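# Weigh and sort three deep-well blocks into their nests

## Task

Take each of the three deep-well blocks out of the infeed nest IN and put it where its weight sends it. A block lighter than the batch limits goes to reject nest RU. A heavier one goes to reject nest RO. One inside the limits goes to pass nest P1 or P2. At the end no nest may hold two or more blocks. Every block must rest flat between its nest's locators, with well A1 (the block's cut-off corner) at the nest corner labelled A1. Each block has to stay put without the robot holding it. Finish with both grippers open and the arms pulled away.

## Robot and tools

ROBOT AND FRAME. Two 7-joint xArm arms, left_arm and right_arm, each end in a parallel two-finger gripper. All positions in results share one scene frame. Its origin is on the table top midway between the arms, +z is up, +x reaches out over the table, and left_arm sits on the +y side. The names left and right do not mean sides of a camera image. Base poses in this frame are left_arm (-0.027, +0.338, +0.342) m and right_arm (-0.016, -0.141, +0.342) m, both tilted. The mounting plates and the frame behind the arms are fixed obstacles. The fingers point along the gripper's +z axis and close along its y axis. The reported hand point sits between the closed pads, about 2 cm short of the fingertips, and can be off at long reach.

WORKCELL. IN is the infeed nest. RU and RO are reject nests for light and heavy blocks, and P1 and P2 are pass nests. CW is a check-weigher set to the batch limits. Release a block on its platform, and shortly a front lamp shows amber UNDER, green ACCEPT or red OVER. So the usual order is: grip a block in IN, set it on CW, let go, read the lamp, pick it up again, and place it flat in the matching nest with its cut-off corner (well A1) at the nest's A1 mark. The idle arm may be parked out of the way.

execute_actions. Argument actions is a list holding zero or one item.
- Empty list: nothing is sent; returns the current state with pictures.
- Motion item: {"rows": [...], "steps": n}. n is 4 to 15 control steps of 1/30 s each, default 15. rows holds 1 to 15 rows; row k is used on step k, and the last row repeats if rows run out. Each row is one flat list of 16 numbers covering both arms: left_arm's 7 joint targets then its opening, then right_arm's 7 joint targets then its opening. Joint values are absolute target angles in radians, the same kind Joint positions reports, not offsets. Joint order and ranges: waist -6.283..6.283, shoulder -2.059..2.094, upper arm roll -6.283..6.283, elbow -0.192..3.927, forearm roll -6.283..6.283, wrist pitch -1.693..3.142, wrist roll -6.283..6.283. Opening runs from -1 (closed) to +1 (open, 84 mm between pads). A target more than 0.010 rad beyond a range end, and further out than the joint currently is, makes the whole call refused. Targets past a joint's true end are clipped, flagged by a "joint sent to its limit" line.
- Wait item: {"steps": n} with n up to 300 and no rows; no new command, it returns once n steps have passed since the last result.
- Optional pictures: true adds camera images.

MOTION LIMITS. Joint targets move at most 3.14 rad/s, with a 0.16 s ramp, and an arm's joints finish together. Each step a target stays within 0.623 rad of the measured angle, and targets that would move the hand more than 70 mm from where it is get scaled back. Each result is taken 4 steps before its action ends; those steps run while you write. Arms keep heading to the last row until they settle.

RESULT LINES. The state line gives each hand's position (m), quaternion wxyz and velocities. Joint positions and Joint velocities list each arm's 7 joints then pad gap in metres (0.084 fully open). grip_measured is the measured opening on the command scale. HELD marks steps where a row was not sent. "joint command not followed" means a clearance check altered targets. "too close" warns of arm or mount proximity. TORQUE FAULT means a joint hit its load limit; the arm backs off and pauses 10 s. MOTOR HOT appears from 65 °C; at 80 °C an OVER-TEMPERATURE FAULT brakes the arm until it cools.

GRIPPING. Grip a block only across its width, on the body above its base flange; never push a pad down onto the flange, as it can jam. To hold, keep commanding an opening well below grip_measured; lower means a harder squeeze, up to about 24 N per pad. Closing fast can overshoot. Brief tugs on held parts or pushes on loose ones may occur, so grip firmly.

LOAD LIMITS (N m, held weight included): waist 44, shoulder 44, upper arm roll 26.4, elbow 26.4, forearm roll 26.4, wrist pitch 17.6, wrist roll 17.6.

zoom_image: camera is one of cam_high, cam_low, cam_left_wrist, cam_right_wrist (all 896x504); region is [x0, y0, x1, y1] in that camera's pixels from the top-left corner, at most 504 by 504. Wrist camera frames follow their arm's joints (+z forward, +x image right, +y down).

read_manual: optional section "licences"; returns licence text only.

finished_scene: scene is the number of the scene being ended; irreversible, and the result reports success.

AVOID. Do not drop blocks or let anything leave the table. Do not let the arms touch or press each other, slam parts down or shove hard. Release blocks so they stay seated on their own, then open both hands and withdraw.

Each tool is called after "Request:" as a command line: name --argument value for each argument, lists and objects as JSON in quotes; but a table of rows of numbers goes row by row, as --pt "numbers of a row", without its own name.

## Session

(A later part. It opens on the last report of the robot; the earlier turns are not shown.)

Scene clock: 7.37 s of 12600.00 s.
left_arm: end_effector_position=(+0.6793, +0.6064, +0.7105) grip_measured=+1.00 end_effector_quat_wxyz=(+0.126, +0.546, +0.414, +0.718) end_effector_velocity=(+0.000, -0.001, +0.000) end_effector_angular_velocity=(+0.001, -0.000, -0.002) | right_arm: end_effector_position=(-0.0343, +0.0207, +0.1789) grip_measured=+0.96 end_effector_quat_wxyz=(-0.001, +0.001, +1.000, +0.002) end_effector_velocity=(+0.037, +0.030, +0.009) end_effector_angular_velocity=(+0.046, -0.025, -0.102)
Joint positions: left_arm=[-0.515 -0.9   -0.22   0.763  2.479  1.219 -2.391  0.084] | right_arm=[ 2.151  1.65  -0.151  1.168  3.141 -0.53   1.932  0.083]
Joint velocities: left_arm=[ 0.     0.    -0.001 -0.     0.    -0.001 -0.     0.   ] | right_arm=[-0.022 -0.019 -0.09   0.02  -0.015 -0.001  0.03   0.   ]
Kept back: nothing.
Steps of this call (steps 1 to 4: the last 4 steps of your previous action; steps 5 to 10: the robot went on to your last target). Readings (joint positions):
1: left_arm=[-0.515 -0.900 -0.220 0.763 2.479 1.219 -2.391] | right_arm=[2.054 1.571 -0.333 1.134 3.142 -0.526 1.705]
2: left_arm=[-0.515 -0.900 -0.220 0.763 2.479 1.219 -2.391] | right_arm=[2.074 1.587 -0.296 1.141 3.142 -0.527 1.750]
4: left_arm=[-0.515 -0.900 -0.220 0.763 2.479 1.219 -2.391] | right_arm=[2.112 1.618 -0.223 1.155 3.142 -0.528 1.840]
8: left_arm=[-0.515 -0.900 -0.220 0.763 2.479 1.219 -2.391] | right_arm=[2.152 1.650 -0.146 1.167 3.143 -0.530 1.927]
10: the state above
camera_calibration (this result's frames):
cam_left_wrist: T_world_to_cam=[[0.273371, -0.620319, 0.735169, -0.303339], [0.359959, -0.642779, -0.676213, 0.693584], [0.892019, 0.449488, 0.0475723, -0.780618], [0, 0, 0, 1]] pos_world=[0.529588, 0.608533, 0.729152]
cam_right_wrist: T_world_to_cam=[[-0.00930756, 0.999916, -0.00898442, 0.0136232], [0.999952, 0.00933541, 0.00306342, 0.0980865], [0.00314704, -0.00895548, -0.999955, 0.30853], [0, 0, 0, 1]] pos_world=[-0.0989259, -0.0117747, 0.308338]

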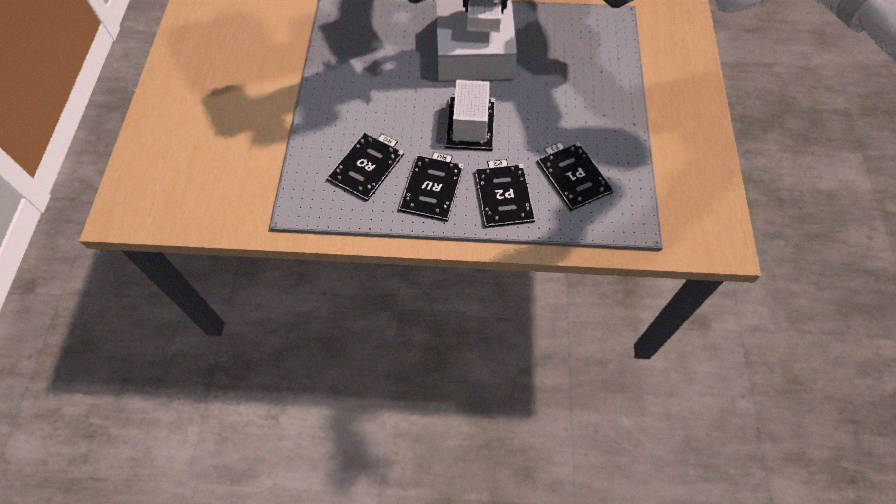

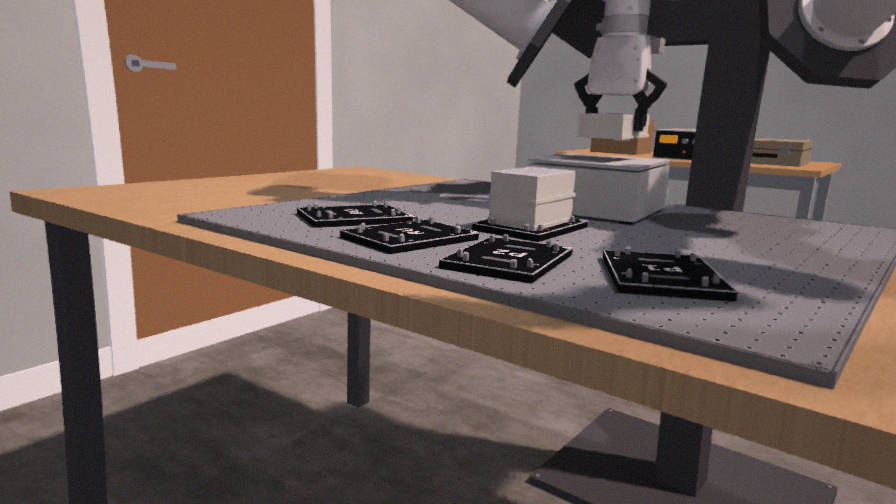

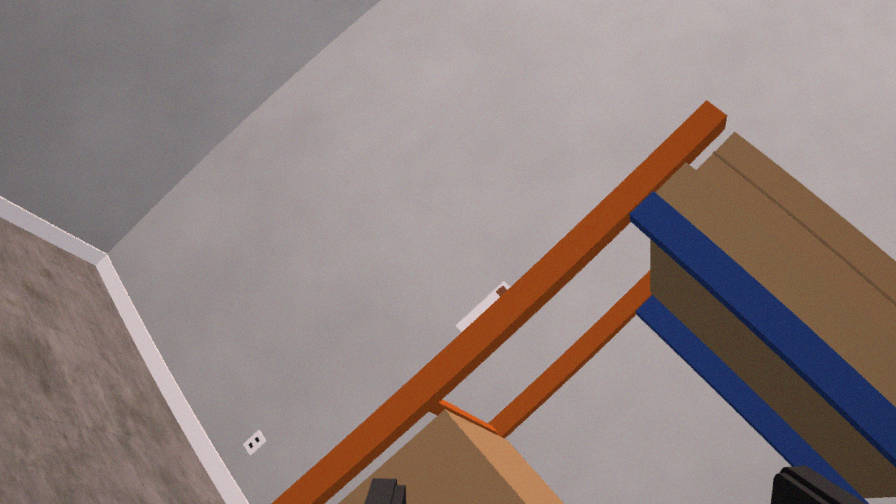

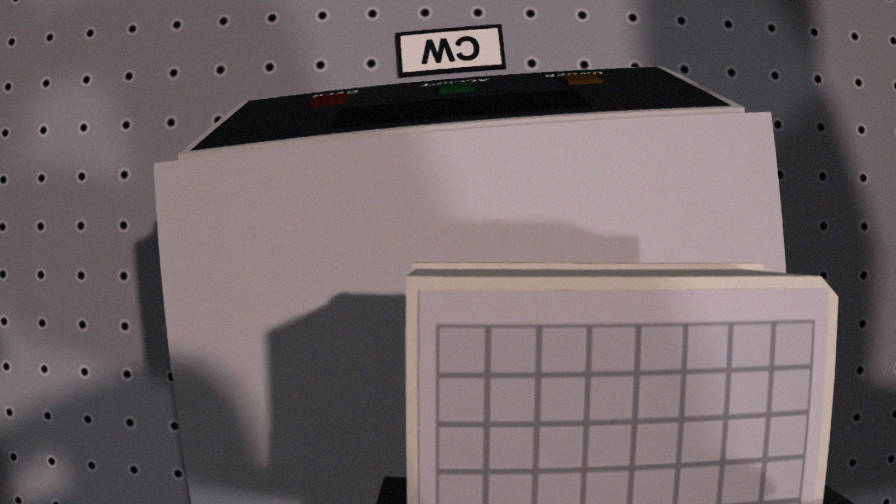

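Request:
execute_actions --actions '[{"rows":[[-0.515,-0.9,-0.22,0.763,2.479,1.219,-2.391,1,2.148,1.69,-0.149,1.181,3.1416,-0.505,1.934,0],[-0.515,-0.9,-0.22,0.763,2.479,1.219,-2.391,1,2.146,1.71,-0.149,1.186,3.1416,-0.49,1.934,0],[-0.515,-0.9,-0.22,0.763,2.479,1.219,-2.391,1,2.142,1.73,-0.15,1.192,3.1416,-0.477,1.934,0],[-0.515,-0.9,-0.22,0.763,2.479,1.219,-2.391,1,2.139,1.75,-0.15,1.198,3.1416,-0.464,1.934,0],[-0.515,-0.9,-0.22,0.763,2.479,1.219,-2.391,1,2.1366,1.762,-0.1506,1.202,3.1416,-0.455,1.934,0]],"steps":14}]'

Request:
execute_actions --actions '[{"rows":[[-0.515,-0.9,-0.22,0.763,2.479,1.219,-2.391,1,2.1366,1.762,-0.1506,1.202,3.1416,-0.455,1.934,1]],"steps":10}]'

Request:
execute_actions --actions '[{"steps":45}]' --pictures true

Scene clock: 10.10 s of 12600.00 s.
left_arm: end_effector_position=(+0.6793, +0.6064, +0.7105) grip_measured=+1.00 end_effector_quat_wxyz=(+0.126, +0.546, +0.414, +0.718) end_effector_velocity=(-0.000, +0.000, +0.001) end_effector_angular_velocity=(-0.000, -0.002, +0.001) | right_arm: end_effector_position=(-0.0350, +0.0187, +0.1355) grip_measured=+0.96 end_effector_quat_wxyz=(+0.000, +0.000, +1.000, -0.002) end_effector_velocity=(-0.009, +0.029, +0.006) end_effector_angular_velocity=(+0.072, +0.026, -0.006)
Joint positions: left_arm=[-0.515 -0.9   -0.22   0.763  2.479  1.219 -2.391  0.084] | right_arm=[ 2.137  1.762 -0.15   1.2    3.142 -0.458  1.934  0.083]
Joint velocities: left_arm=[-0.    -0.    -0.001  0.001  0.     0.    -0.     0.   ] | right_arm=[-0.    -0.007 -0.003  0.039  0.001  0.031  0.002 -0.   ]
Steps of this call (steps 1 to 30: the robot went on to your last target; steps 31 to 72: nothing new was sent; steps 73 to 82: the first 10 steps of this action). Readings (joint positions):
73: left_arm=[-0.515 -0.900 -0.220 0.763 2.479 1.219 -2.391] | right_arm=[2.152 1.651 -0.149 1.170 3.142 -0.529 1.934]
74: left_arm=[-0.515 -0.900 -0.220 0.763 2.479 1.219 -2.391] | right_arm=[2.151 1.658 -0.149 1.174 3.142 -0.524 1.934]
76: left_arm=[-0.515 -0.900 -0.220 0.763 2.479 1.219 -2.391] | right_arm=[2.147 1.694 -0.149 1.185 3.142 -0.499 1.934]
80: left_arm=[-0.515 -0.900 -0.220 0.763 2.479 1.219 -2.391] | right_arm=[2.137 1.761 -0.150 1.197 3.142 -0.459 1.934]
82: the state above

Scene clock: 10.43 s of 12600.00 s.
left_arm: end_effector_position=(+0.6793, +0.6064, +0.7105) grip_measured=+1.00 end_effector_quat_wxyz=(+0.126, +0.546, +0.414, +0.718) end_effector_velocity=(+0.001, -0.001, -0.001) end_effector_angular_velocity=(+0.000, +0.003, -0.001) | right_arm: end_effector_position=(-0.0355, +0.0203, +0.1353) grip_measured=+1.00 end_effector_quat_wxyz=(-0.000, +0.000, +1.000, +0.000) end_effector_velocity=(-0.000, -0.002, -0.002) end_effector_angular_velocity=(-0.003, -0.001, +0.003)
Joint positions: left_arm=[-0.515 -0.9   -0.22   0.763  2.479  1.219 -2.391  0.084] | right_arm=[ 2.137  1.762 -0.151  1.202  3.142 -0.454  1.934  0.084]
Joint velocities: left_arm=[-0.     0.001  0.002 -0.001 -0.    -0.001  0.     0.   ] | right_arm=[-0.     0.004  0.001 -0.001 -0.     0.002 -0.002  0.004]
Steps of this call (steps 1 to 4: the last 4 steps of your previous action; steps 5 to 10: the first 6 steps of this action). Readings (joint positions):
5: left_arm=[-0.515 -0.900 -0.220 0.763 2.479 1.219 -2.391] | right_arm=[2.137 1.761 -0.151 1.202 3.142 -0.456 1.934]
6: left_arm=[-0.515 -0.900 -0.220 0.763 2.479 1.219 -2.391] | right_arm=[2.137 1.761 -0.151 1.202 3.142 -0.455 1.934]
8: left_arm=[-0.515 -0.900 -0.220 0.763 2.479 1.219 -2.391] | right_arm=[2.137 1.761 -0.151 1.202 3.142 -0.455 1.934]
10: the state above

Scene clock: 11.93 s of 12600.00 s.
left_arm: end_effector_position=(+0.6793, +0.6064, +0.7105) grip_measured=+1.00 end_effector_quat_wxyz=(+0.126, +0.546, +0.414, +0.718) end_effector_velocity=(+0.000, -0.001, -0.001) end_effector_angular_velocity=(+0.000, +0.002, -0.002) | right_arm: end_effector_position=(-0.0354, +0.0200, +0.1353) grip_measured=+1.00 end_effector_quat_wxyz=(-0.000, +0.000, +1.000, -0.000) end_effector_velocity=(-0.001, -0.000, +0.000) end_effector_angular_velocity=(-0.000, +0.001, +0.001)
Joint positions: left_arm=[-0.515 -0.9   -0.22   0.763  2.479  1.219 -2.391  0.084] | right_arm=[ 2.137  1.762 -0.151  1.202  3.142 -0.455  1.934  0.084]
Joint velocities: left_arm=[-0.     0.001  0.001 -0.001 -0.    -0.     0.     0.   ] | right_arm=[-0.     0.     0.001  0.     0.    -0.    -0.    -0.   ]
Kept back: nothing.
Steps of this call (steps 1 to 4: the last 4 steps of your previous action; steps 5 to 15: the robot went on to your last target; steps 16 to 45: nothing new was sent). Readings (joint positions):
1: left_arm=[-0.515 -0.900 -0.220 0.763 2.479 1.219 -2.391] | right_arm=[2.137 1.762 -0.151 1.202 3.142 -0.454 1.934]
2: left_arm=[-0.515 -0.900 -0.220 0.763 2.479 1.219 -2.391] | right_arm=[2.137 1.762 -0.151 1.202 3.142 -0.454 1.934]
4: left_arm=[-0.515 -0.900 -0.220 0.763 2.479 1.219 -2.391] | right_arm=[2.137 1.762 -0.151 1.202 3.142 -0.454 1.934]
8: left_arm=[-0.515 -0.900 -0.220 0.763 2.479 1.219 -2.391] | right_arm=[2.137 1.762 -0.151 1.202 3.142 -0.455 1.934]
45: the state above
All arms were judged still, so your last target was given up. Only a new action makes them travel on or press farther. Fingers that are still opening or closing keep moving.
camera_calibration (this result's frames):
cam_left_wrist: T_world_to_cam=[[0.273371, -0.620319, 0.735169, -0.303339], [0.359959, -0.642779, -0.676213, 0.693584], [0.892019, 0.449488, 0.047572, -0.780618], [0, 0, 0, 1]] pos_world=[0.529588, 0.608533, 0.729152]
cam_right_wrist: T_world_to_cam=[[-0.0110535, 0.999859, -0.012626, 0.0144026], [0.999926, 0.0111178, 0.00503388, 0.0990006], [0.00517355, -0.0125694, -0.999908, 0.265074], [0, 0, 0, 1]] pos_world=[-0.100205, -0.0121694, 0.264733]

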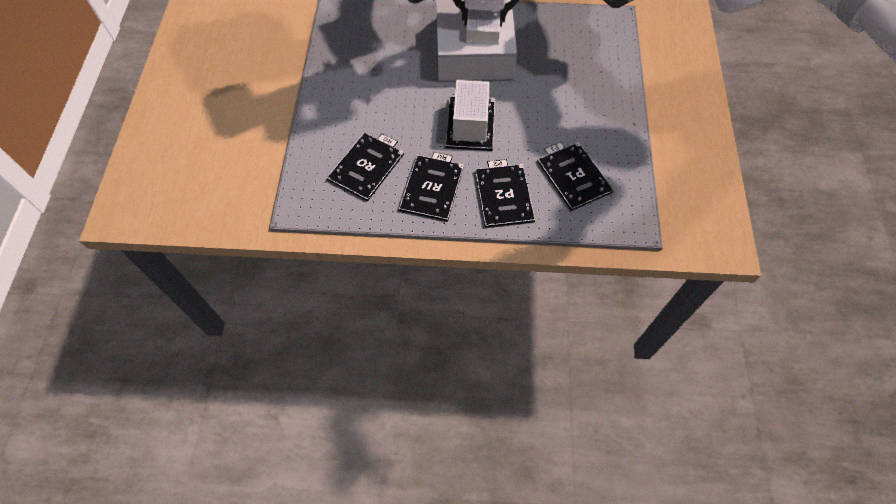

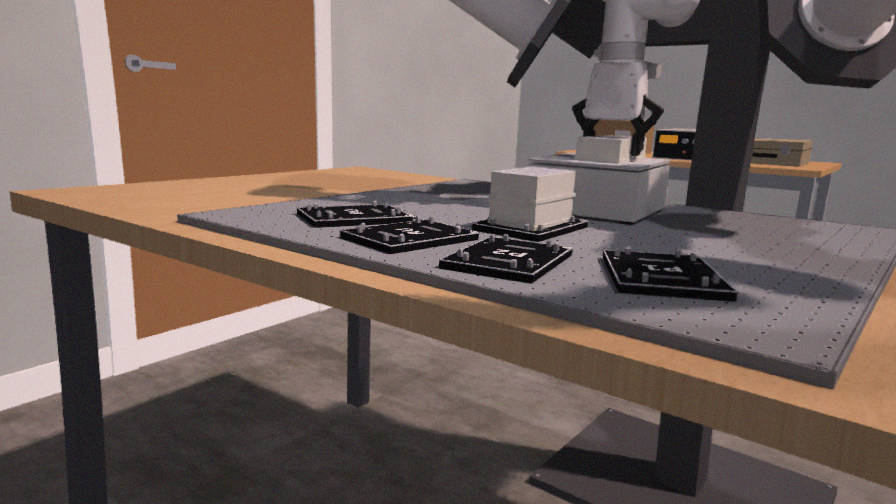

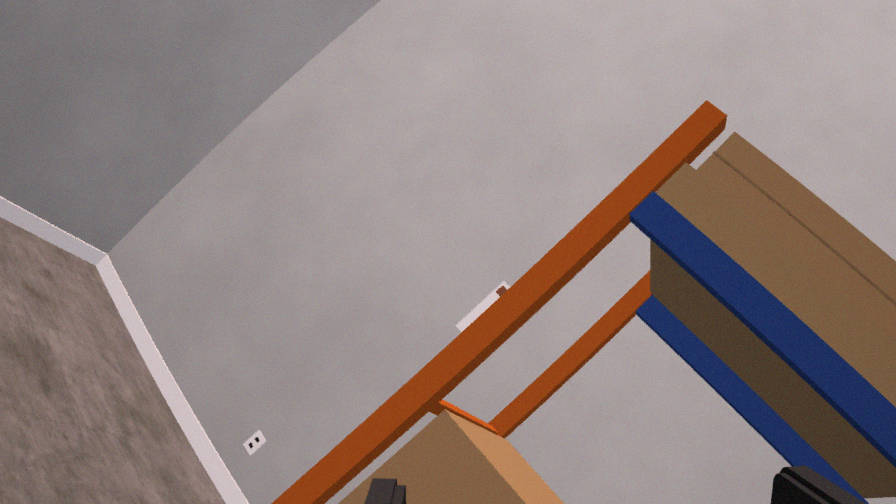

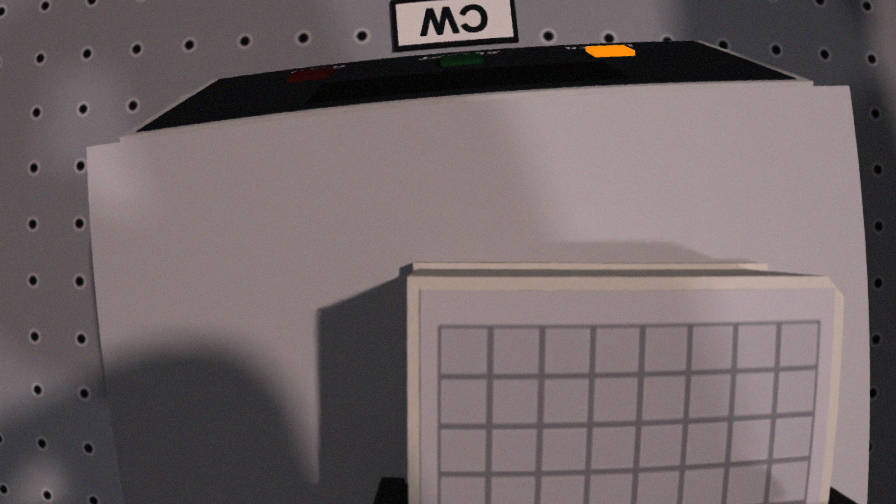

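Request:
execute_actions --actions '[{"rows":[[-0.515,-0.9,-0.22,0.763,2.479,1.219,-2.391,1,2.1366,1.762,-0.1506,1.202,3.1416,-0.455,1.934,0]],"steps":10}]'

Request:
execute_actions --actions '[{"rows":[[-0.515,-0.9,-0.22,0.763,2.479,1.219,-2.391,1,2.1516,1.65,-0.1486,1.17,3.1416,-0.53,1.934,0]],"steps":9}]'

Request:
execute_actions --actions '[{"rows":[[-0.515,-0.9,-0.22,0.763,2.479,1.219,-2.391,1,1.531,1.2288,-1.1173,1.262,3.1416,-0.58,0.865,0]],"steps":15}]'

Request:
execute_actions --actions '[{"steps":22}]'

Request:
execute_actions --actions '[{"rows":[[-0.515,-0.9,-0.22,0.763,2.479,1.219,-2.391,1,1.2721,1.3623,-1.0462,1.3733,3.1416,-0.409,0.865,0]],"steps":15}]'

Request:
execute_actions --actions '[{"steps":12}]' --pictures true

Scene clock: 12.60 s of 12600.00 s.
left_arm: end_effector_position=(+0.6793, +0.6064, +0.7105) grip_measured=+1.00 end_effector_quat_wxyz=(+0.126, +0.546, +0.414, +0.718) end_effector_velocity=(+0.000, +0.001, -0.001) end_effector_angular_velocity=(-0.000, +0.002, +0.002) | right_arm: end_effector_position=(-0.0354, +0.0200, +0.1353) grip_measured=+0.96 end_effector_quat_wxyz=(-0.000, +0.000, +1.000, -0.000) end_effector_velocity=(-0.000, -0.000, -0.000) end_effector_angular_velocity=(+0.000, +0.001, -0.003)
Joint positions: left_arm=[-0.515 -0.9   -0.22   0.763  2.479  1.219 -2.391  0.084] | right_arm=[ 2.137  1.762 -0.151  1.202  3.142 -0.455  1.934  0.083]
Joint velocities: left_arm=[0.    0.    0.002 0.    0.    0.001 0.    0.   ] | right_arm=[-0.    -0.     0.    -0.     0.002  0.001  0.001 -0.   ]
Steps of this call (steps 1 to 14: nothing new was sent; steps 15 to 20: the first 6 steps of this action). Readings (joint positions):
15: left_arm=[-0.515 -0.900 -0.220 0.763 2.479 1.219 -2.391] | right_arm=[2.137 1.762 -0.151 1.202 3.142 -0.455 1.934]
16: left_arm=[-0.515 -0.900 -0.220 0.763 2.479 1.219 -2.391] | right_arm=[2.137 1.762 -0.151 1.202 3.142 -0.455 1.934]
18: left_arm=[-0.515 -0.900 -0.220 0.763 2.479 1.219 -2.391] | right_arm=[2.137 1.762 -0.151 1.202 3.142 -0.455 1.934]
20: the state above

Scene clock: 12.90 s of 12600.00 s.
left_arm: end_effector_position=(+0.6793, +0.6064, +0.7105) grip_measured=+1.00 end_effector_quat_wxyz=(+0.126, +0.546, +0.414, +0.718) end_effector_velocity=(-0.000, -0.001, -0.000) end_effector_angular_velocity=(+0.001, +0.000, -0.001) | right_arm: end_effector_position=(-0.0355, +0.0204, +0.1706) grip_measured=+0.96 end_effector_quat_wxyz=(-0.001, +0.001, +1.000, +0.001) end_effector_velocity=(-0.040, +0.126, +0.303) end_effector_angular_velocity=(+0.342, +0.127, -0.015)
Joint positions: left_arm=[-0.515 -0.9   -0.22   0.763  2.479  1.219 -2.391  0.084] | right_arm=[ 2.149  1.671 -0.149  1.175  3.142 -0.516  1.934  0.083]
Joint velocities: left_arm=[ 0.    -0.    -0.    -0.001 -0.    -0.    -0.     0.   ] | right_arm=[ 0.1   -0.72  -0.004 -0.011 -0.001 -0.351 -0.001  0.   ]
Steps of this call (steps 1 to 4: the last 4 steps of your previous action; steps 5 to 9: the first 5 steps of this action). Readings (joint positions):
5: left_arm=[-0.515 -0.900 -0.220 0.763 2.479 1.219 -2.391] | right_arm=[2.137 1.761 -0.151 1.202 3.142 -0.456 1.934]
6: left_arm=[-0.515 -0.900 -0.220 0.763 2.479 1.219 -2.391] | right_arm=[2.138 1.754 -0.150 1.198 3.142 -0.462 1.934]
8: left_arm=[-0.515 -0.900 -0.220 0.763 2.479 1.219 -2.391] | right_arm=[2.145 1.701 -0.149 1.178 3.142 -0.500 1.934]
9: the state above

Scene clock: 13.40 s of 12600.00 s.
left_arm: end_effector_position=(+0.6793, +0.6064, +0.7105) grip_measured=+1.00 end_effector_quat_wxyz=(+0.126, +0.546, +0.414, +0.718) end_effector_velocity=(-0.000, -0.002, -0.000) end_effector_angular_velocity=(+0.001, +0.000, -0.003) | right_arm: end_effector_position=(+0.1073, +0.0828, +0.2189) grip_measured=+0.96 end_effector_quat_wxyz=(-0.039, +0.061, +0.996, +0.051) end_effector_velocity=(+0.554, +0.025, +0.026) end_effector_angular_velocity=(+0.124, -0.037, -0.351)
Joint positions: left_arm=[-0.515 -0.9   -0.22   0.763  2.479  1.219 -2.391  0.084] | right_arm=[ 1.89   1.473 -0.46   1.212  3.141 -0.55   1.621  0.083]
Joint velocities: left_arm=[-0.     0.001 -0.001 -0.001  0.     0.    -0.     0.   ] | right_arm=[-0.656 -0.446 -1.039  0.095 -0.004 -0.051 -1.012  0.   ]
Steps of this call (steps 1 to 4: the last 4 steps of your previous action; steps 5 to 15: the first 11 steps of this action). Readings (joint positions):
5: left_arm=[-0.515 -0.900 -0.220 0.763 2.479 1.219 -2.391] | right_arm=[2.151 1.649 -0.149 1.171 3.142 -0.530 1.933]
6: left_arm=[-0.515 -0.900 -0.220 0.763 2.479 1.219 -2.391] | right_arm=[2.143 1.645 -0.155 1.171 3.142 -0.531 1.922]
8: left_arm=[-0.515 -0.900 -0.220 0.763 2.479 1.219 -2.391] | right_arm=[2.084 1.607 -0.207 1.178 3.144 -0.535 1.859]
12: left_arm=[-0.515 -0.900 -0.220 0.763 2.479 1.219 -2.391] | right_arm=[1.961 1.521 -0.357 1.202 3.142 -0.545 1.722]
15: the state above

Scene clock: 14.13 s of 12600.00 s.
left_arm: end_effector_position=(+0.6793, +0.6064, +0.7105) grip_measured=+1.00 end_effector_quat_wxyz=(+0.126, +0.546, +0.414, +0.718) end_effector_velocity=(+0.000, +0.001, -0.000) end_effector_angular_velocity=(-0.001, +0.000, +0.004) | right_arm: end_effector_position=(+0.4166, -0.0909, +0.1793) grip_measured=+0.96 end_effector_quat_wxyz=(-0.000, +0.105, +0.994, -0.002) end_effector_velocity=(+0.033, -0.073, -0.018) end_effector_angular_velocity=(-0.066, +0.026, +0.008)
Joint positions: left_arm=[-0.515 -0.9   -0.22   0.763  2.479  1.219 -2.391  0.084] | right_arm=[ 1.53   1.229 -1.12   1.26   3.14  -0.58   0.873  0.083]
Joint velocities: left_arm=[ 0.    -0.     0.001  0.001  0.     0.002  0.     0.   ] | right_arm=[-0.079 -0.048 -0.126 -0.004  0.002 -0.01  -0.176  0.   ]
Kept back: nothing.
Steps of this call (steps 1 to 4: the last 4 steps of your previous action; steps 5 to 22: the robot went on to your last target). Readings (joint positions):
1: left_arm=[-0.515 -0.900 -0.220 0.763 2.479 1.219 -2.391] | right_arm=[1.869 1.458 -0.494 1.215 3.141 -0.552 1.587]
2: left_arm=[-0.515 -0.900 -0.220 0.763 2.479 1.219 -2.391] | right_arm=[1.849 1.445 -0.529 1.217 3.141 -0.554 1.554]
4: left_arm=[-0.515 -0.900 -0.220 0.763 2.479 1.219 -2.391] | right_arm=[1.812 1.420 -0.596 1.222 3.141 -0.557 1.484]
8: left_arm=[-0.515 -0.900 -0.220 0.763 2.479 1.219 -2.391] | right_arm=[1.743 1.373 -0.726 1.232 3.141 -0.562 1.333]
22: the state above

Scene clock: 14.50 s of 12600.00 s.
left_arm: end_effector_position=(+0.6793, +0.6064, +0.7105) grip_measured=+1.00 end_effector_quat_wxyz=(+0.126, +0.546, +0.414, +0.718) end_effector_velocity=(+0.000, +0.000, +0.000) end_effector_angular_velocity=(-0.000, -0.001, -0.000) | right_arm: end_effector_position=(+0.4120, -0.0925, +0.0677) grip_measured=+0.96 end_effector_quat_wxyz=(-0.005, +0.100, +0.995, -0.005) end_effector_velocity=(+0.054, +0.048, +0.018) end_effector_angular_velocity=(+0.109, -0.120, +0.001)
Joint positions: left_arm=[-0.515 -0.9   -0.22   0.763  2.479  1.219 -2.391  0.084] | right_arm=[ 1.269  1.365 -1.046  1.367  3.142 -0.411  0.865  0.083]
Joint velocities: left_arm=[ 0.     0.    -0.001  0.001 -0.    -0.     0.     0.   ] | right_arm=[ 0.016 -0.017  0.006  0.098 -0.     0.041 -0.001  0.   ]
Steps of this call (steps 1 to 11: the first 11 steps of this action). Readings (joint positions):
1: left_arm=[-0.515 -0.900 -0.220 0.763 2.479 1.219 -2.391] | right_arm=[1.528 1.229 -1.120 1.260 3.141 -0.579 0.869]
2: left_arm=[-0.515 -0.900 -0.220 0.763 2.479 1.219 -2.391] | right_arm=[1.522 1.234 -1.114 1.266 3.141 -0.572 0.868]
4: left_arm=[-0.515 -0.900 -0.220 0.763 2.479 1.219 -2.391] | right_arm=[1.461 1.269 -1.088 1.302 3.142 -0.527 0.867]
8: left_arm=[-0.515 -0.900 -0.220 0.763 2.479 1.219 -2.391] | right_arm=[1.299 1.351 -1.051 1.356 3.142 -0.429 0.866]
11: the state above

Scene clock: 14.90 s of 12600.00 s.
left_arm: end_effector_position=(+0.6793, +0.6064, +0.7105) grip_measured=+1.00 end_effector_quat_wxyz=(+0.126, +0.546, +0.414, +0.718) end_effector_velocity=(+0.000, -0.000, +0.000) end_effector_angular_velocity=(+0.000, -0.000, -0.000) | right_arm: end_effector_position=(+0.4166, -0.0885, +0.0703) grip_measured=+0.96 end_effector_quat_wxyz=(-0.000, +0.100, +0.995, +0.000) end_effector_velocity=(-0.001, -0.000, -0.002) end_effector_angular_velocity=(-0.000, +0.002, -0.002)
Joint positions: left_arm=[-0.515 -0.9   -0.22   0.763  2.479  1.219 -2.391  0.084] | right_arm=[ 1.273  1.362 -1.046  1.373  3.142 -0.409  0.865  0.083]
Joint velocities: left_arm=[ 0.     0.001 -0.001  0.001 -0.     0.001  0.     0.   ] | right_arm=[-0.004  0.002  0.002  0.001  0.     0.001  0.001 -0.   ]
Kept back: nothing.
Steps of this call (steps 1 to 4: the last 4 steps of your previous action; steps 5 to 12: the robot went on to your last target). Readings (joint positions):
1: left_arm=[-0.515 -0.900 -0.220 0.763 2.479 1.219 -2.391] | right_arm=[1.271 1.364 -1.046 1.370 3.142 -0.410 0.865]
2: left_arm=[-0.515 -0.900 -0.220 0.763 2.479 1.219 -2.391] | right_arm=[1.273 1.362 -1.046 1.373 3.142 -0.410 0.865]
4: left_arm=[-0.515 -0.900 -0.220 0.763 2.479 1.219 -2.391] | right_arm=[1.275 1.361 -1.046 1.375 3.142 -0.409 0.865]
8: left_arm=[-0.515 -0.900 -0.220 0.763 2.479 1.219 -2.391] | right_arm=[1.274 1.362 -1.046 1.374 3.142 -0.409 0.865]
12: the state above
camera_calibration (this result's frames):
cam_left_wrist: T_world_to_cam=[[0.273371, -0.620319, 0.735169, -0.303339], [0.359959, -0.64278, -0.676213, 0.693584], [0.892019, 0.449488, 0.047572, -0.780618], [0, 0, 0, 1]] pos_world=[0.529588, 0.608533, 0.729152]
cam_right_wrist: T_world_to_cam=[[0.187765, 0.982145, -0.0116378, 0.0426135], [0.98221, -0.187715, 0.00522461, -0.36166], [0.00294673, -0.0124118, -0.999919, 0.197292], [0, 0, 0, 1]] pos_world=[0.346643, -0.107293, 0.199661]

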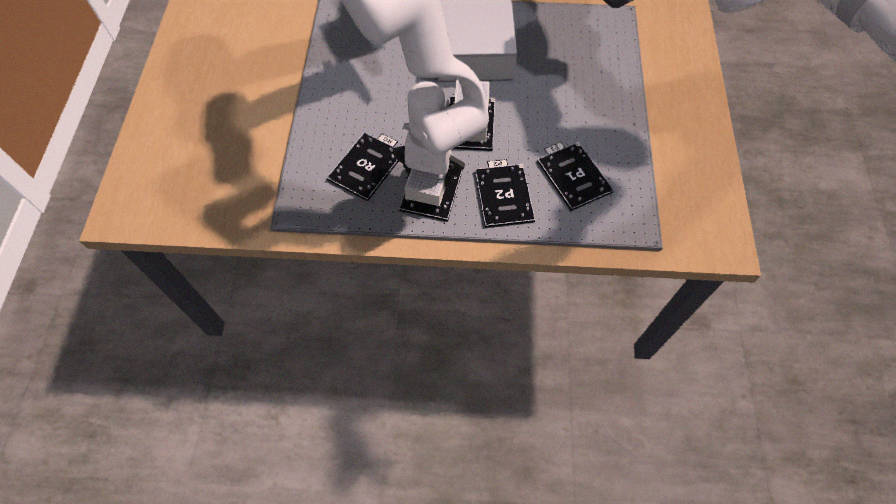

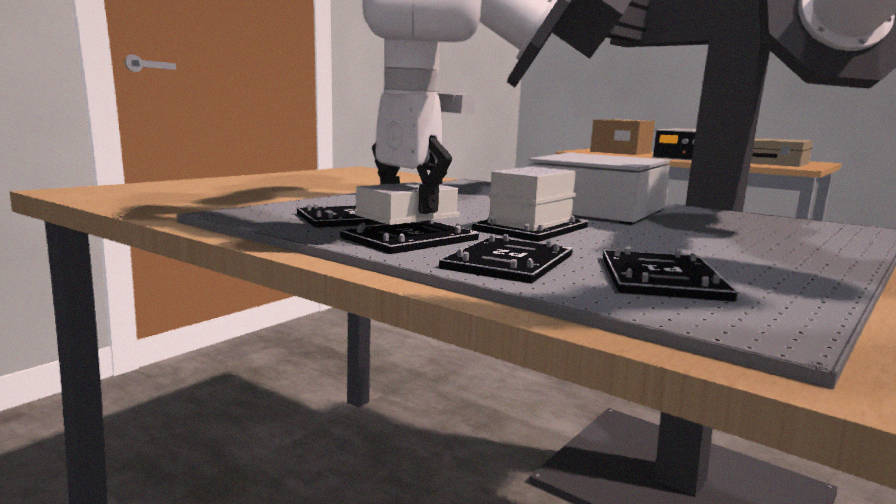

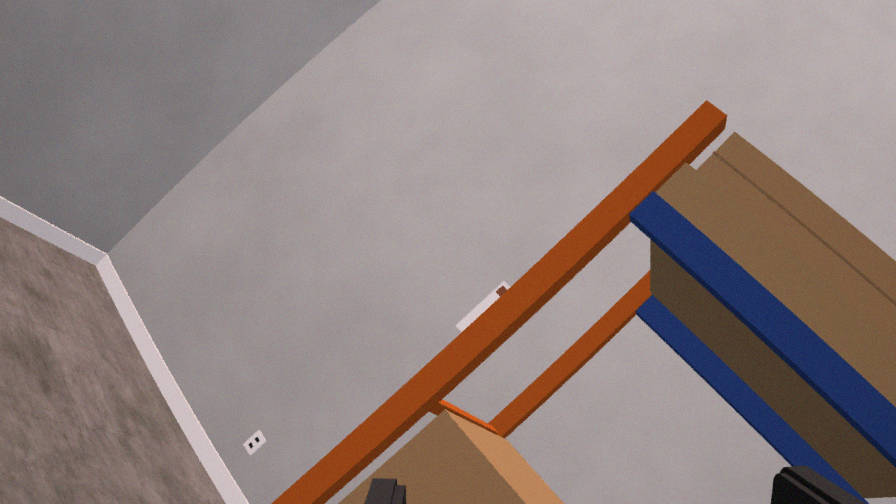

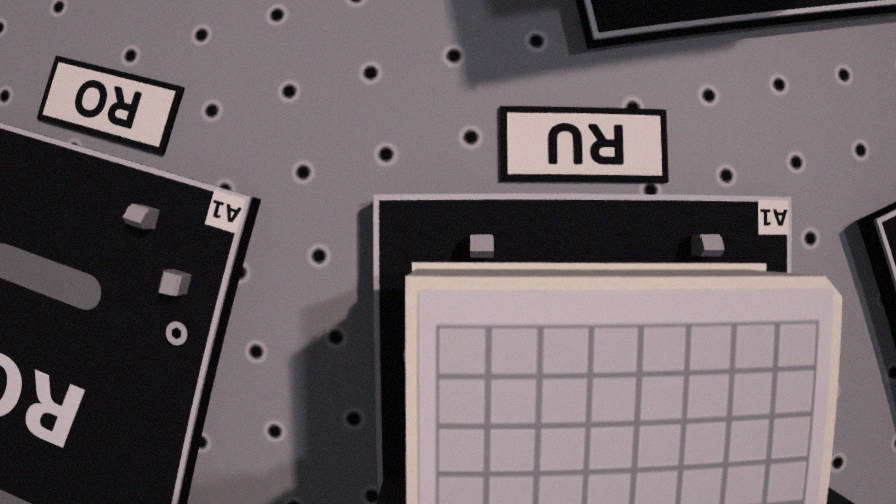

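Request:
execute_actions --actions '[{"rows":[[-0.515,-0.9,-0.22,0.763,2.479,1.219,-2.391,1,1.2692,1.3736,-1.0398,1.392,3.1416,-0.4196,0.87,0]],"steps":15}]' --pictures true

Scene clock: 15.70 s of 12600.00 s.
left_arm: end_effector_position=(+0.6793, +0.6064, +0.7105) grip_measured=+1.00 end_effector_quat_wxyz=(+0.126, +0.546, +0.414, +0.718) end_effector_velocity=(-0.000, -0.001, -0.000) end_effector_angular_velocity=(+0.000, +0.000, -0.002) | right_arm: end_effector_position=(+0.4170, -0.0833, +0.0699) grip_measured=+0.96 end_effector_quat_wxyz=(-0.000, +0.098, +0.995, -0.000) end_effector_velocity=(+0.000, -0.001, -0.000) end_effector_angular_velocity=(-0.002, +0.000, -0.001)
Joint positions: left_arm=[-0.515 -0.9   -0.22   0.763  2.479  1.219 -2.391  0.084] | right_arm=[ 1.269  1.374 -1.04   1.392  3.142 -0.42   0.87   0.083]
Joint velocities: left_arm=[-0.     0.    -0.    -0.001  0.    -0.001  0.     0.   ] | right_arm=[-0.    -0.001 -0.002 -0.001 -0.001 -0.     0.     0.   ]
Steps of this call (steps 1 to 13: the robot went on to your last target; steps 14 to 24: the first 11 steps of this action). Readings (joint positions):
14: left_arm=[-0.515 -0.900 -0.220 0.763 2.479 1.219 -2.391] | right_arm=[1.272 1.363 -1.046 1.374 3.142 -0.410 0.865]
15: left_arm=[-0.515 -0.900 -0.220 0.763 2.479 1.219 -2.391] | right_arm=[1.271 1.366 -1.045 1.379 3.141 -0.413 0.867]
17: left_arm=[-0.515 -0.900 -0.220 0.763 2.479 1.219 -2.391] | right_arm=[1.270 1.372 -1.041 1.389 3.142 -0.418 0.869]
21: left_arm=[-0.515 -0.900 -0.220 0.763 2.479 1.219 -2.391] | right_arm=[1.269 1.374 -1.039 1.392 3.142 -0.419 0.870]
24: the state above
camera_calibration (this result's frames):
cam_left_wrist: T_world_to_cam=[[0.273371, -0.620319, 0.735169, -0.303339], [0.359959, -0.64278, -0.676213, 0.693584], [0.892019, 0.449488, 0.0475721, -0.780618], [0, 0, 0, 1]] pos_world=[0.529588, 0.608533, 0.729152]
cam_right_wrist: T_world_to_cam=[[0.183042, 0.983027, -0.0124069, 0.039466], [0.983102, -0.182995, 0.0048489, -0.361059], [0.0024962, -0.0130848, -0.999911, 0.197144], [0, 0, 0, 1]] pos_world=[0.347241, -0.102288, 0.199367]

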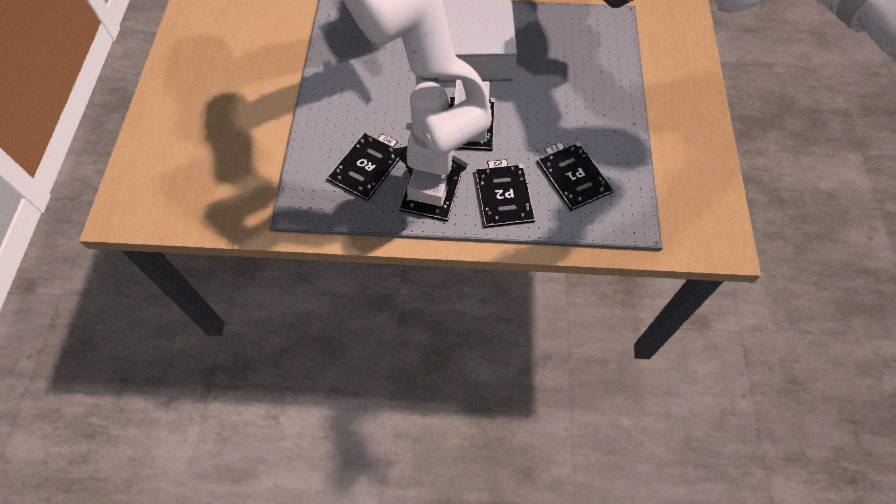

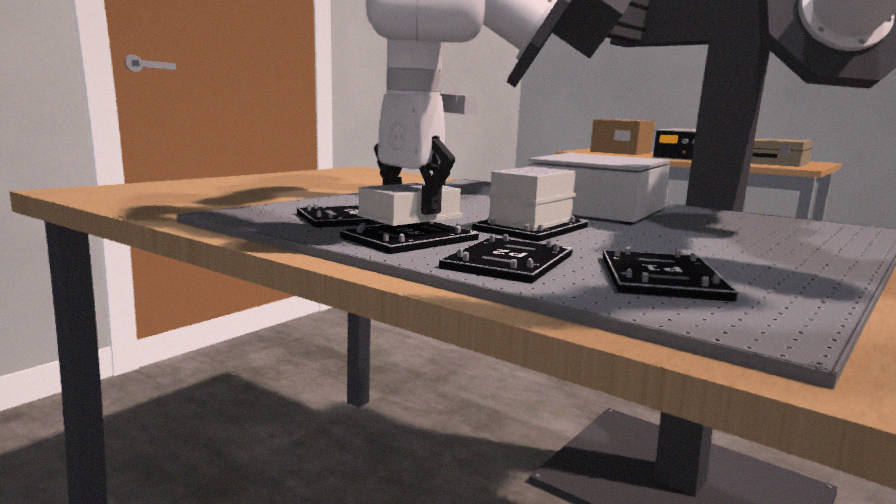

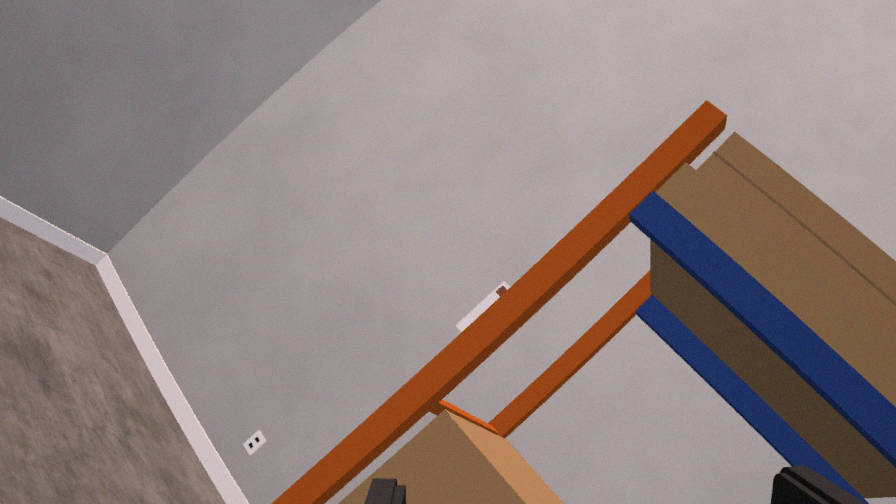

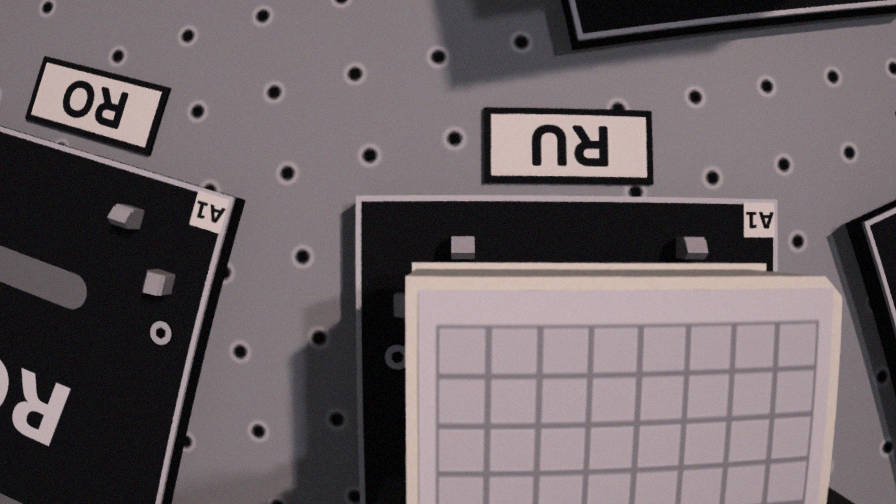

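Good.

Request:
execute_actions --actions '[{"rows":[[-0.515,-0.9,-0.22,0.763,2.479,1.219,-2.391,1,1.261,1.3783,-1.038,1.397,3.1416,-0.416,0.87,0],[-0.515,-0.9,-0.22,0.763,2.479,1.219,-2.391,1,1.253,1.383,-1.0365,1.4025,3.1416,-0.412,0.87,0],[-0.515,-0.9,-0.22,0.763,2.479,1.219,-2.391,1,1.245,1.3877,-1.035,1.408,3.1416,-0.4085,0.87,0],[-0.515,-0.9,-0.22,0.763,2.479,1.219,-2.391,1,1.2365,1.3925,-1.033,1.414,3.1416,-0.405,0.87,0],[-0.515,-0.9,-0.22,0.763,2.479,1.219,-2.391,1,1.228,1.397,-1.0315,1.4195,3.1416,-0.401,0.87,0],[-0.515,-0.9,-0.22,0.763,2.479,1.219,-2.391,1,1.2202,1.4019,-1.0298,1.4255,3.1416,-0.3975,0.87,0]],"steps":15}]'

Request:
execute_actions --actions '[{"rows":[[-0.515,-0.9,-0.22,0.763,2.479,1.219,-2.391,1,1.2202,1.4019,-1.0298,1.4255,3.1416,-0.3975,0.87,1]],"steps":15}]' --pictures true

Scene clock: 16.33 s of 12600.00 s.
left_arm: end_effector_position=(+0.6793, +0.6064, +0.7105) grip_measured=+1.00 end_effector_quat_wxyz=(+0.126, +0.546, +0.414, +0.718) end_effector_velocity=(+0.000, +0.000, +0.000) end_effector_angular_velocity=(+0.000, -0.000, +0.001) | right_arm: end_effector_position=(+0.4167, -0.0829, +0.0500) grip_measured=+0.96 end_effector_quat_wxyz=(-0.001, +0.097, +0.995, +0.000) end_effector_velocity=(+0.000, +0.000, +0.000) end_effector_angular_velocity=(-0.000, +0.002, -0.000)
Joint positions: left_arm=[-0.515 -0.9   -0.22   0.763  2.479  1.219 -2.391  0.084] | right_arm=[ 1.22   1.402 -1.03   1.425  3.141 -0.397  0.87   0.083]
Joint velocities: left_arm=[ 0.     0.    -0.001  0.     0.     0.001  0.     0.   ] | right_arm=[-0.002  0.     0.001  0.004 -0.    -0.004  0.    -0.   ]
Steps of this call (steps 1 to 4: the last 4 steps of your previous action; steps 5 to 8: the robot went on to your last target; steps 9 to 19: the first 11 steps of this action). Readings (joint positions):
9: left_arm=[-0.515 -0.900 -0.220 0.763 2.479 1.219 -2.391] | right_arm=[1.269 1.374 -1.040 1.392 3.142 -0.419 0.870]
10: left_arm=[-0.515 -0.900 -0.220 0.763 2.479 1.219 -2.391] | right_arm=[1.266 1.375 -1.039 1.395 3.142 -0.418 0.870]
12: left_arm=[-0.515 -0.900 -0.220 0.763 2.479 1.219 -2.391] | right_arm=[1.255 1.382 -1.037 1.403 3.142 -0.413 0.870]
16: left_arm=[-0.515 -0.900 -0.220 0.763 2.479 1.219 -2.391] | right_arm=[1.225 1.399 -1.031 1.422 3.141 -0.399 0.870]
19: the state above

Scene clock: 16.83 s of 12600.00 s.
left_arm: end_effector_position=(+0.6793, +0.6064, +0.7105) grip_measured=+1.00 end_effector_quat_wxyz=(+0.126, +0.546, +0.414, +0.718) end_effector_velocity=(-0.000, -0.001, +0.000) end_effector_angular_velocity=(+0.001, -0.000, -0.002) | right_arm: end_effector_position=(+0.4163, -0.0824, +0.0501) grip_measured=+1.00 end_effector_quat_wxyz=(-0.001, +0.097, +0.995, +0.000) end_effector_velocity=(+0.001, -0.003, -0.001) end_effector_angular_velocity=(-0.003, -0.001, -0.003)
Joint positions: left_arm=[-0.515 -0.9   -0.22   0.763  2.479  1.219 -2.391  0.084] | right_arm=[ 1.22   1.402 -1.029  1.425  3.142 -0.398  0.87   0.084]
Joint velocities: left_arm=[ 0.    -0.    -0.001 -0.001 -0.    -0.002  0.     0.   ] | right_arm=[-0.003 -0.    -0.004  0.001 -0.001  0.001  0.     0.   ]
Steps of this call (steps 1 to 4: the last 4 steps of your previous action; steps 5 to 15: the first 11 steps of this action). Readings (joint positions):
5: left_arm=[-0.515 -0.900 -0.220 0.763 2.479 1.219 -2.391] | right_arm=[1.220 1.402 -1.030 1.425 3.141 -0.398 0.870]
6: left_arm=[-0.515 -0.900 -0.220 0.763 2.479 1.219 -2.391] | right_arm=[1.220 1.402 -1.030 1.425 3.141 -0.398 0.870]
8: left_arm=[-0.515 -0.900 -0.220 0.763 2.479 1.219 -2.391] | right_arm=[1.220 1.402 -1.030 1.425 3.142 -0.398 0.870]
12: left_arm=[-0.515 -0.900 -0.220 0.763 2.479 1.219 -2.391] | right_arm=[1.221 1.402 -1.029 1.425 3.142 -0.398 0.870]
15: the state above
camera_calibration (this result's frames):
cam_left_wrist: T_world_to_cam=[[0.273371, -0.620319, 0.735169, -0.303339], [0.359959, -0.642779, -0.676213, 0.693584], [0.892019, 0.449488, 0.047572, -0.780618], [0, 0, 0, 1]] pos_world=[0.529588, 0.608533, 0.729152]
cam_right_wrist: T_world_to_cam=[[0.182387, 0.983159, -0.01151, 0.0387482], [0.983226, -0.182359, 0.00345575, -0.360087], [0.0012986, -0.0119472, -0.999928, 0.177884], [0, 0, 0, 1]] pos_world=[0.346748, -0.101636, 0.179561]

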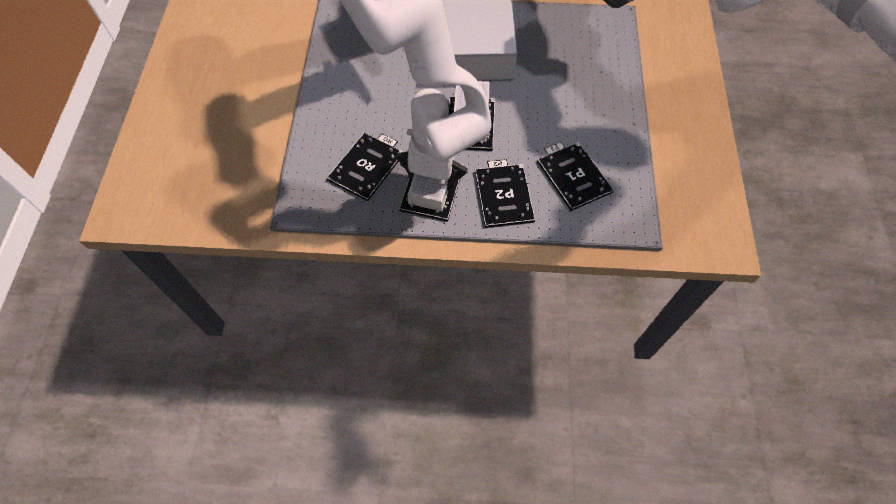

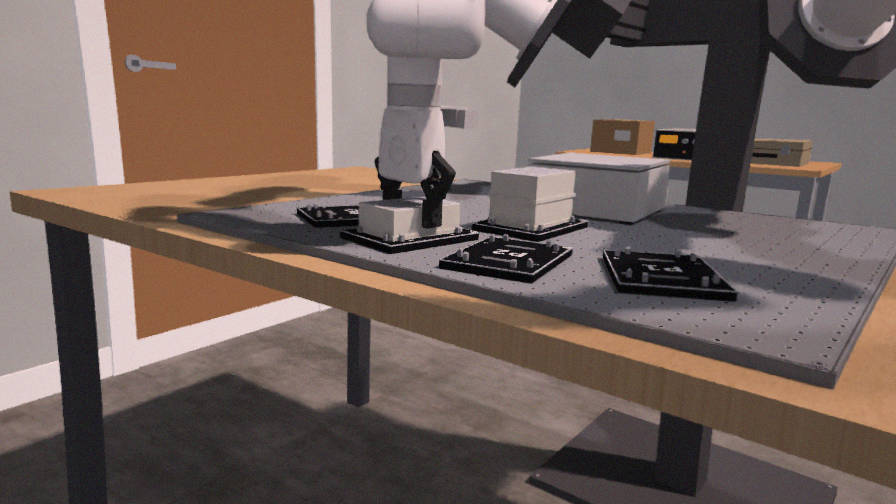

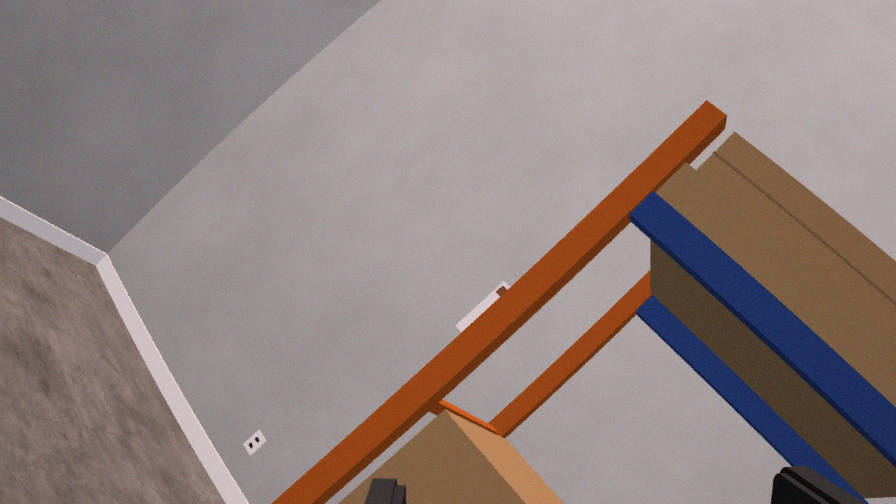

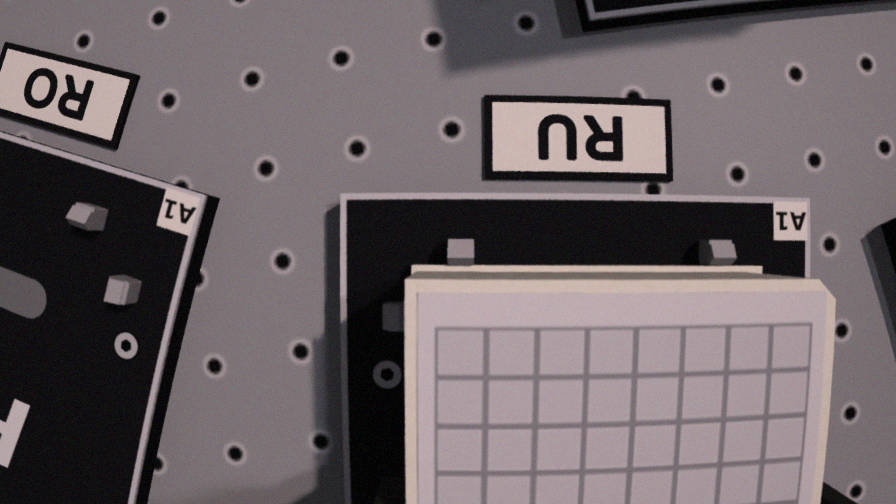

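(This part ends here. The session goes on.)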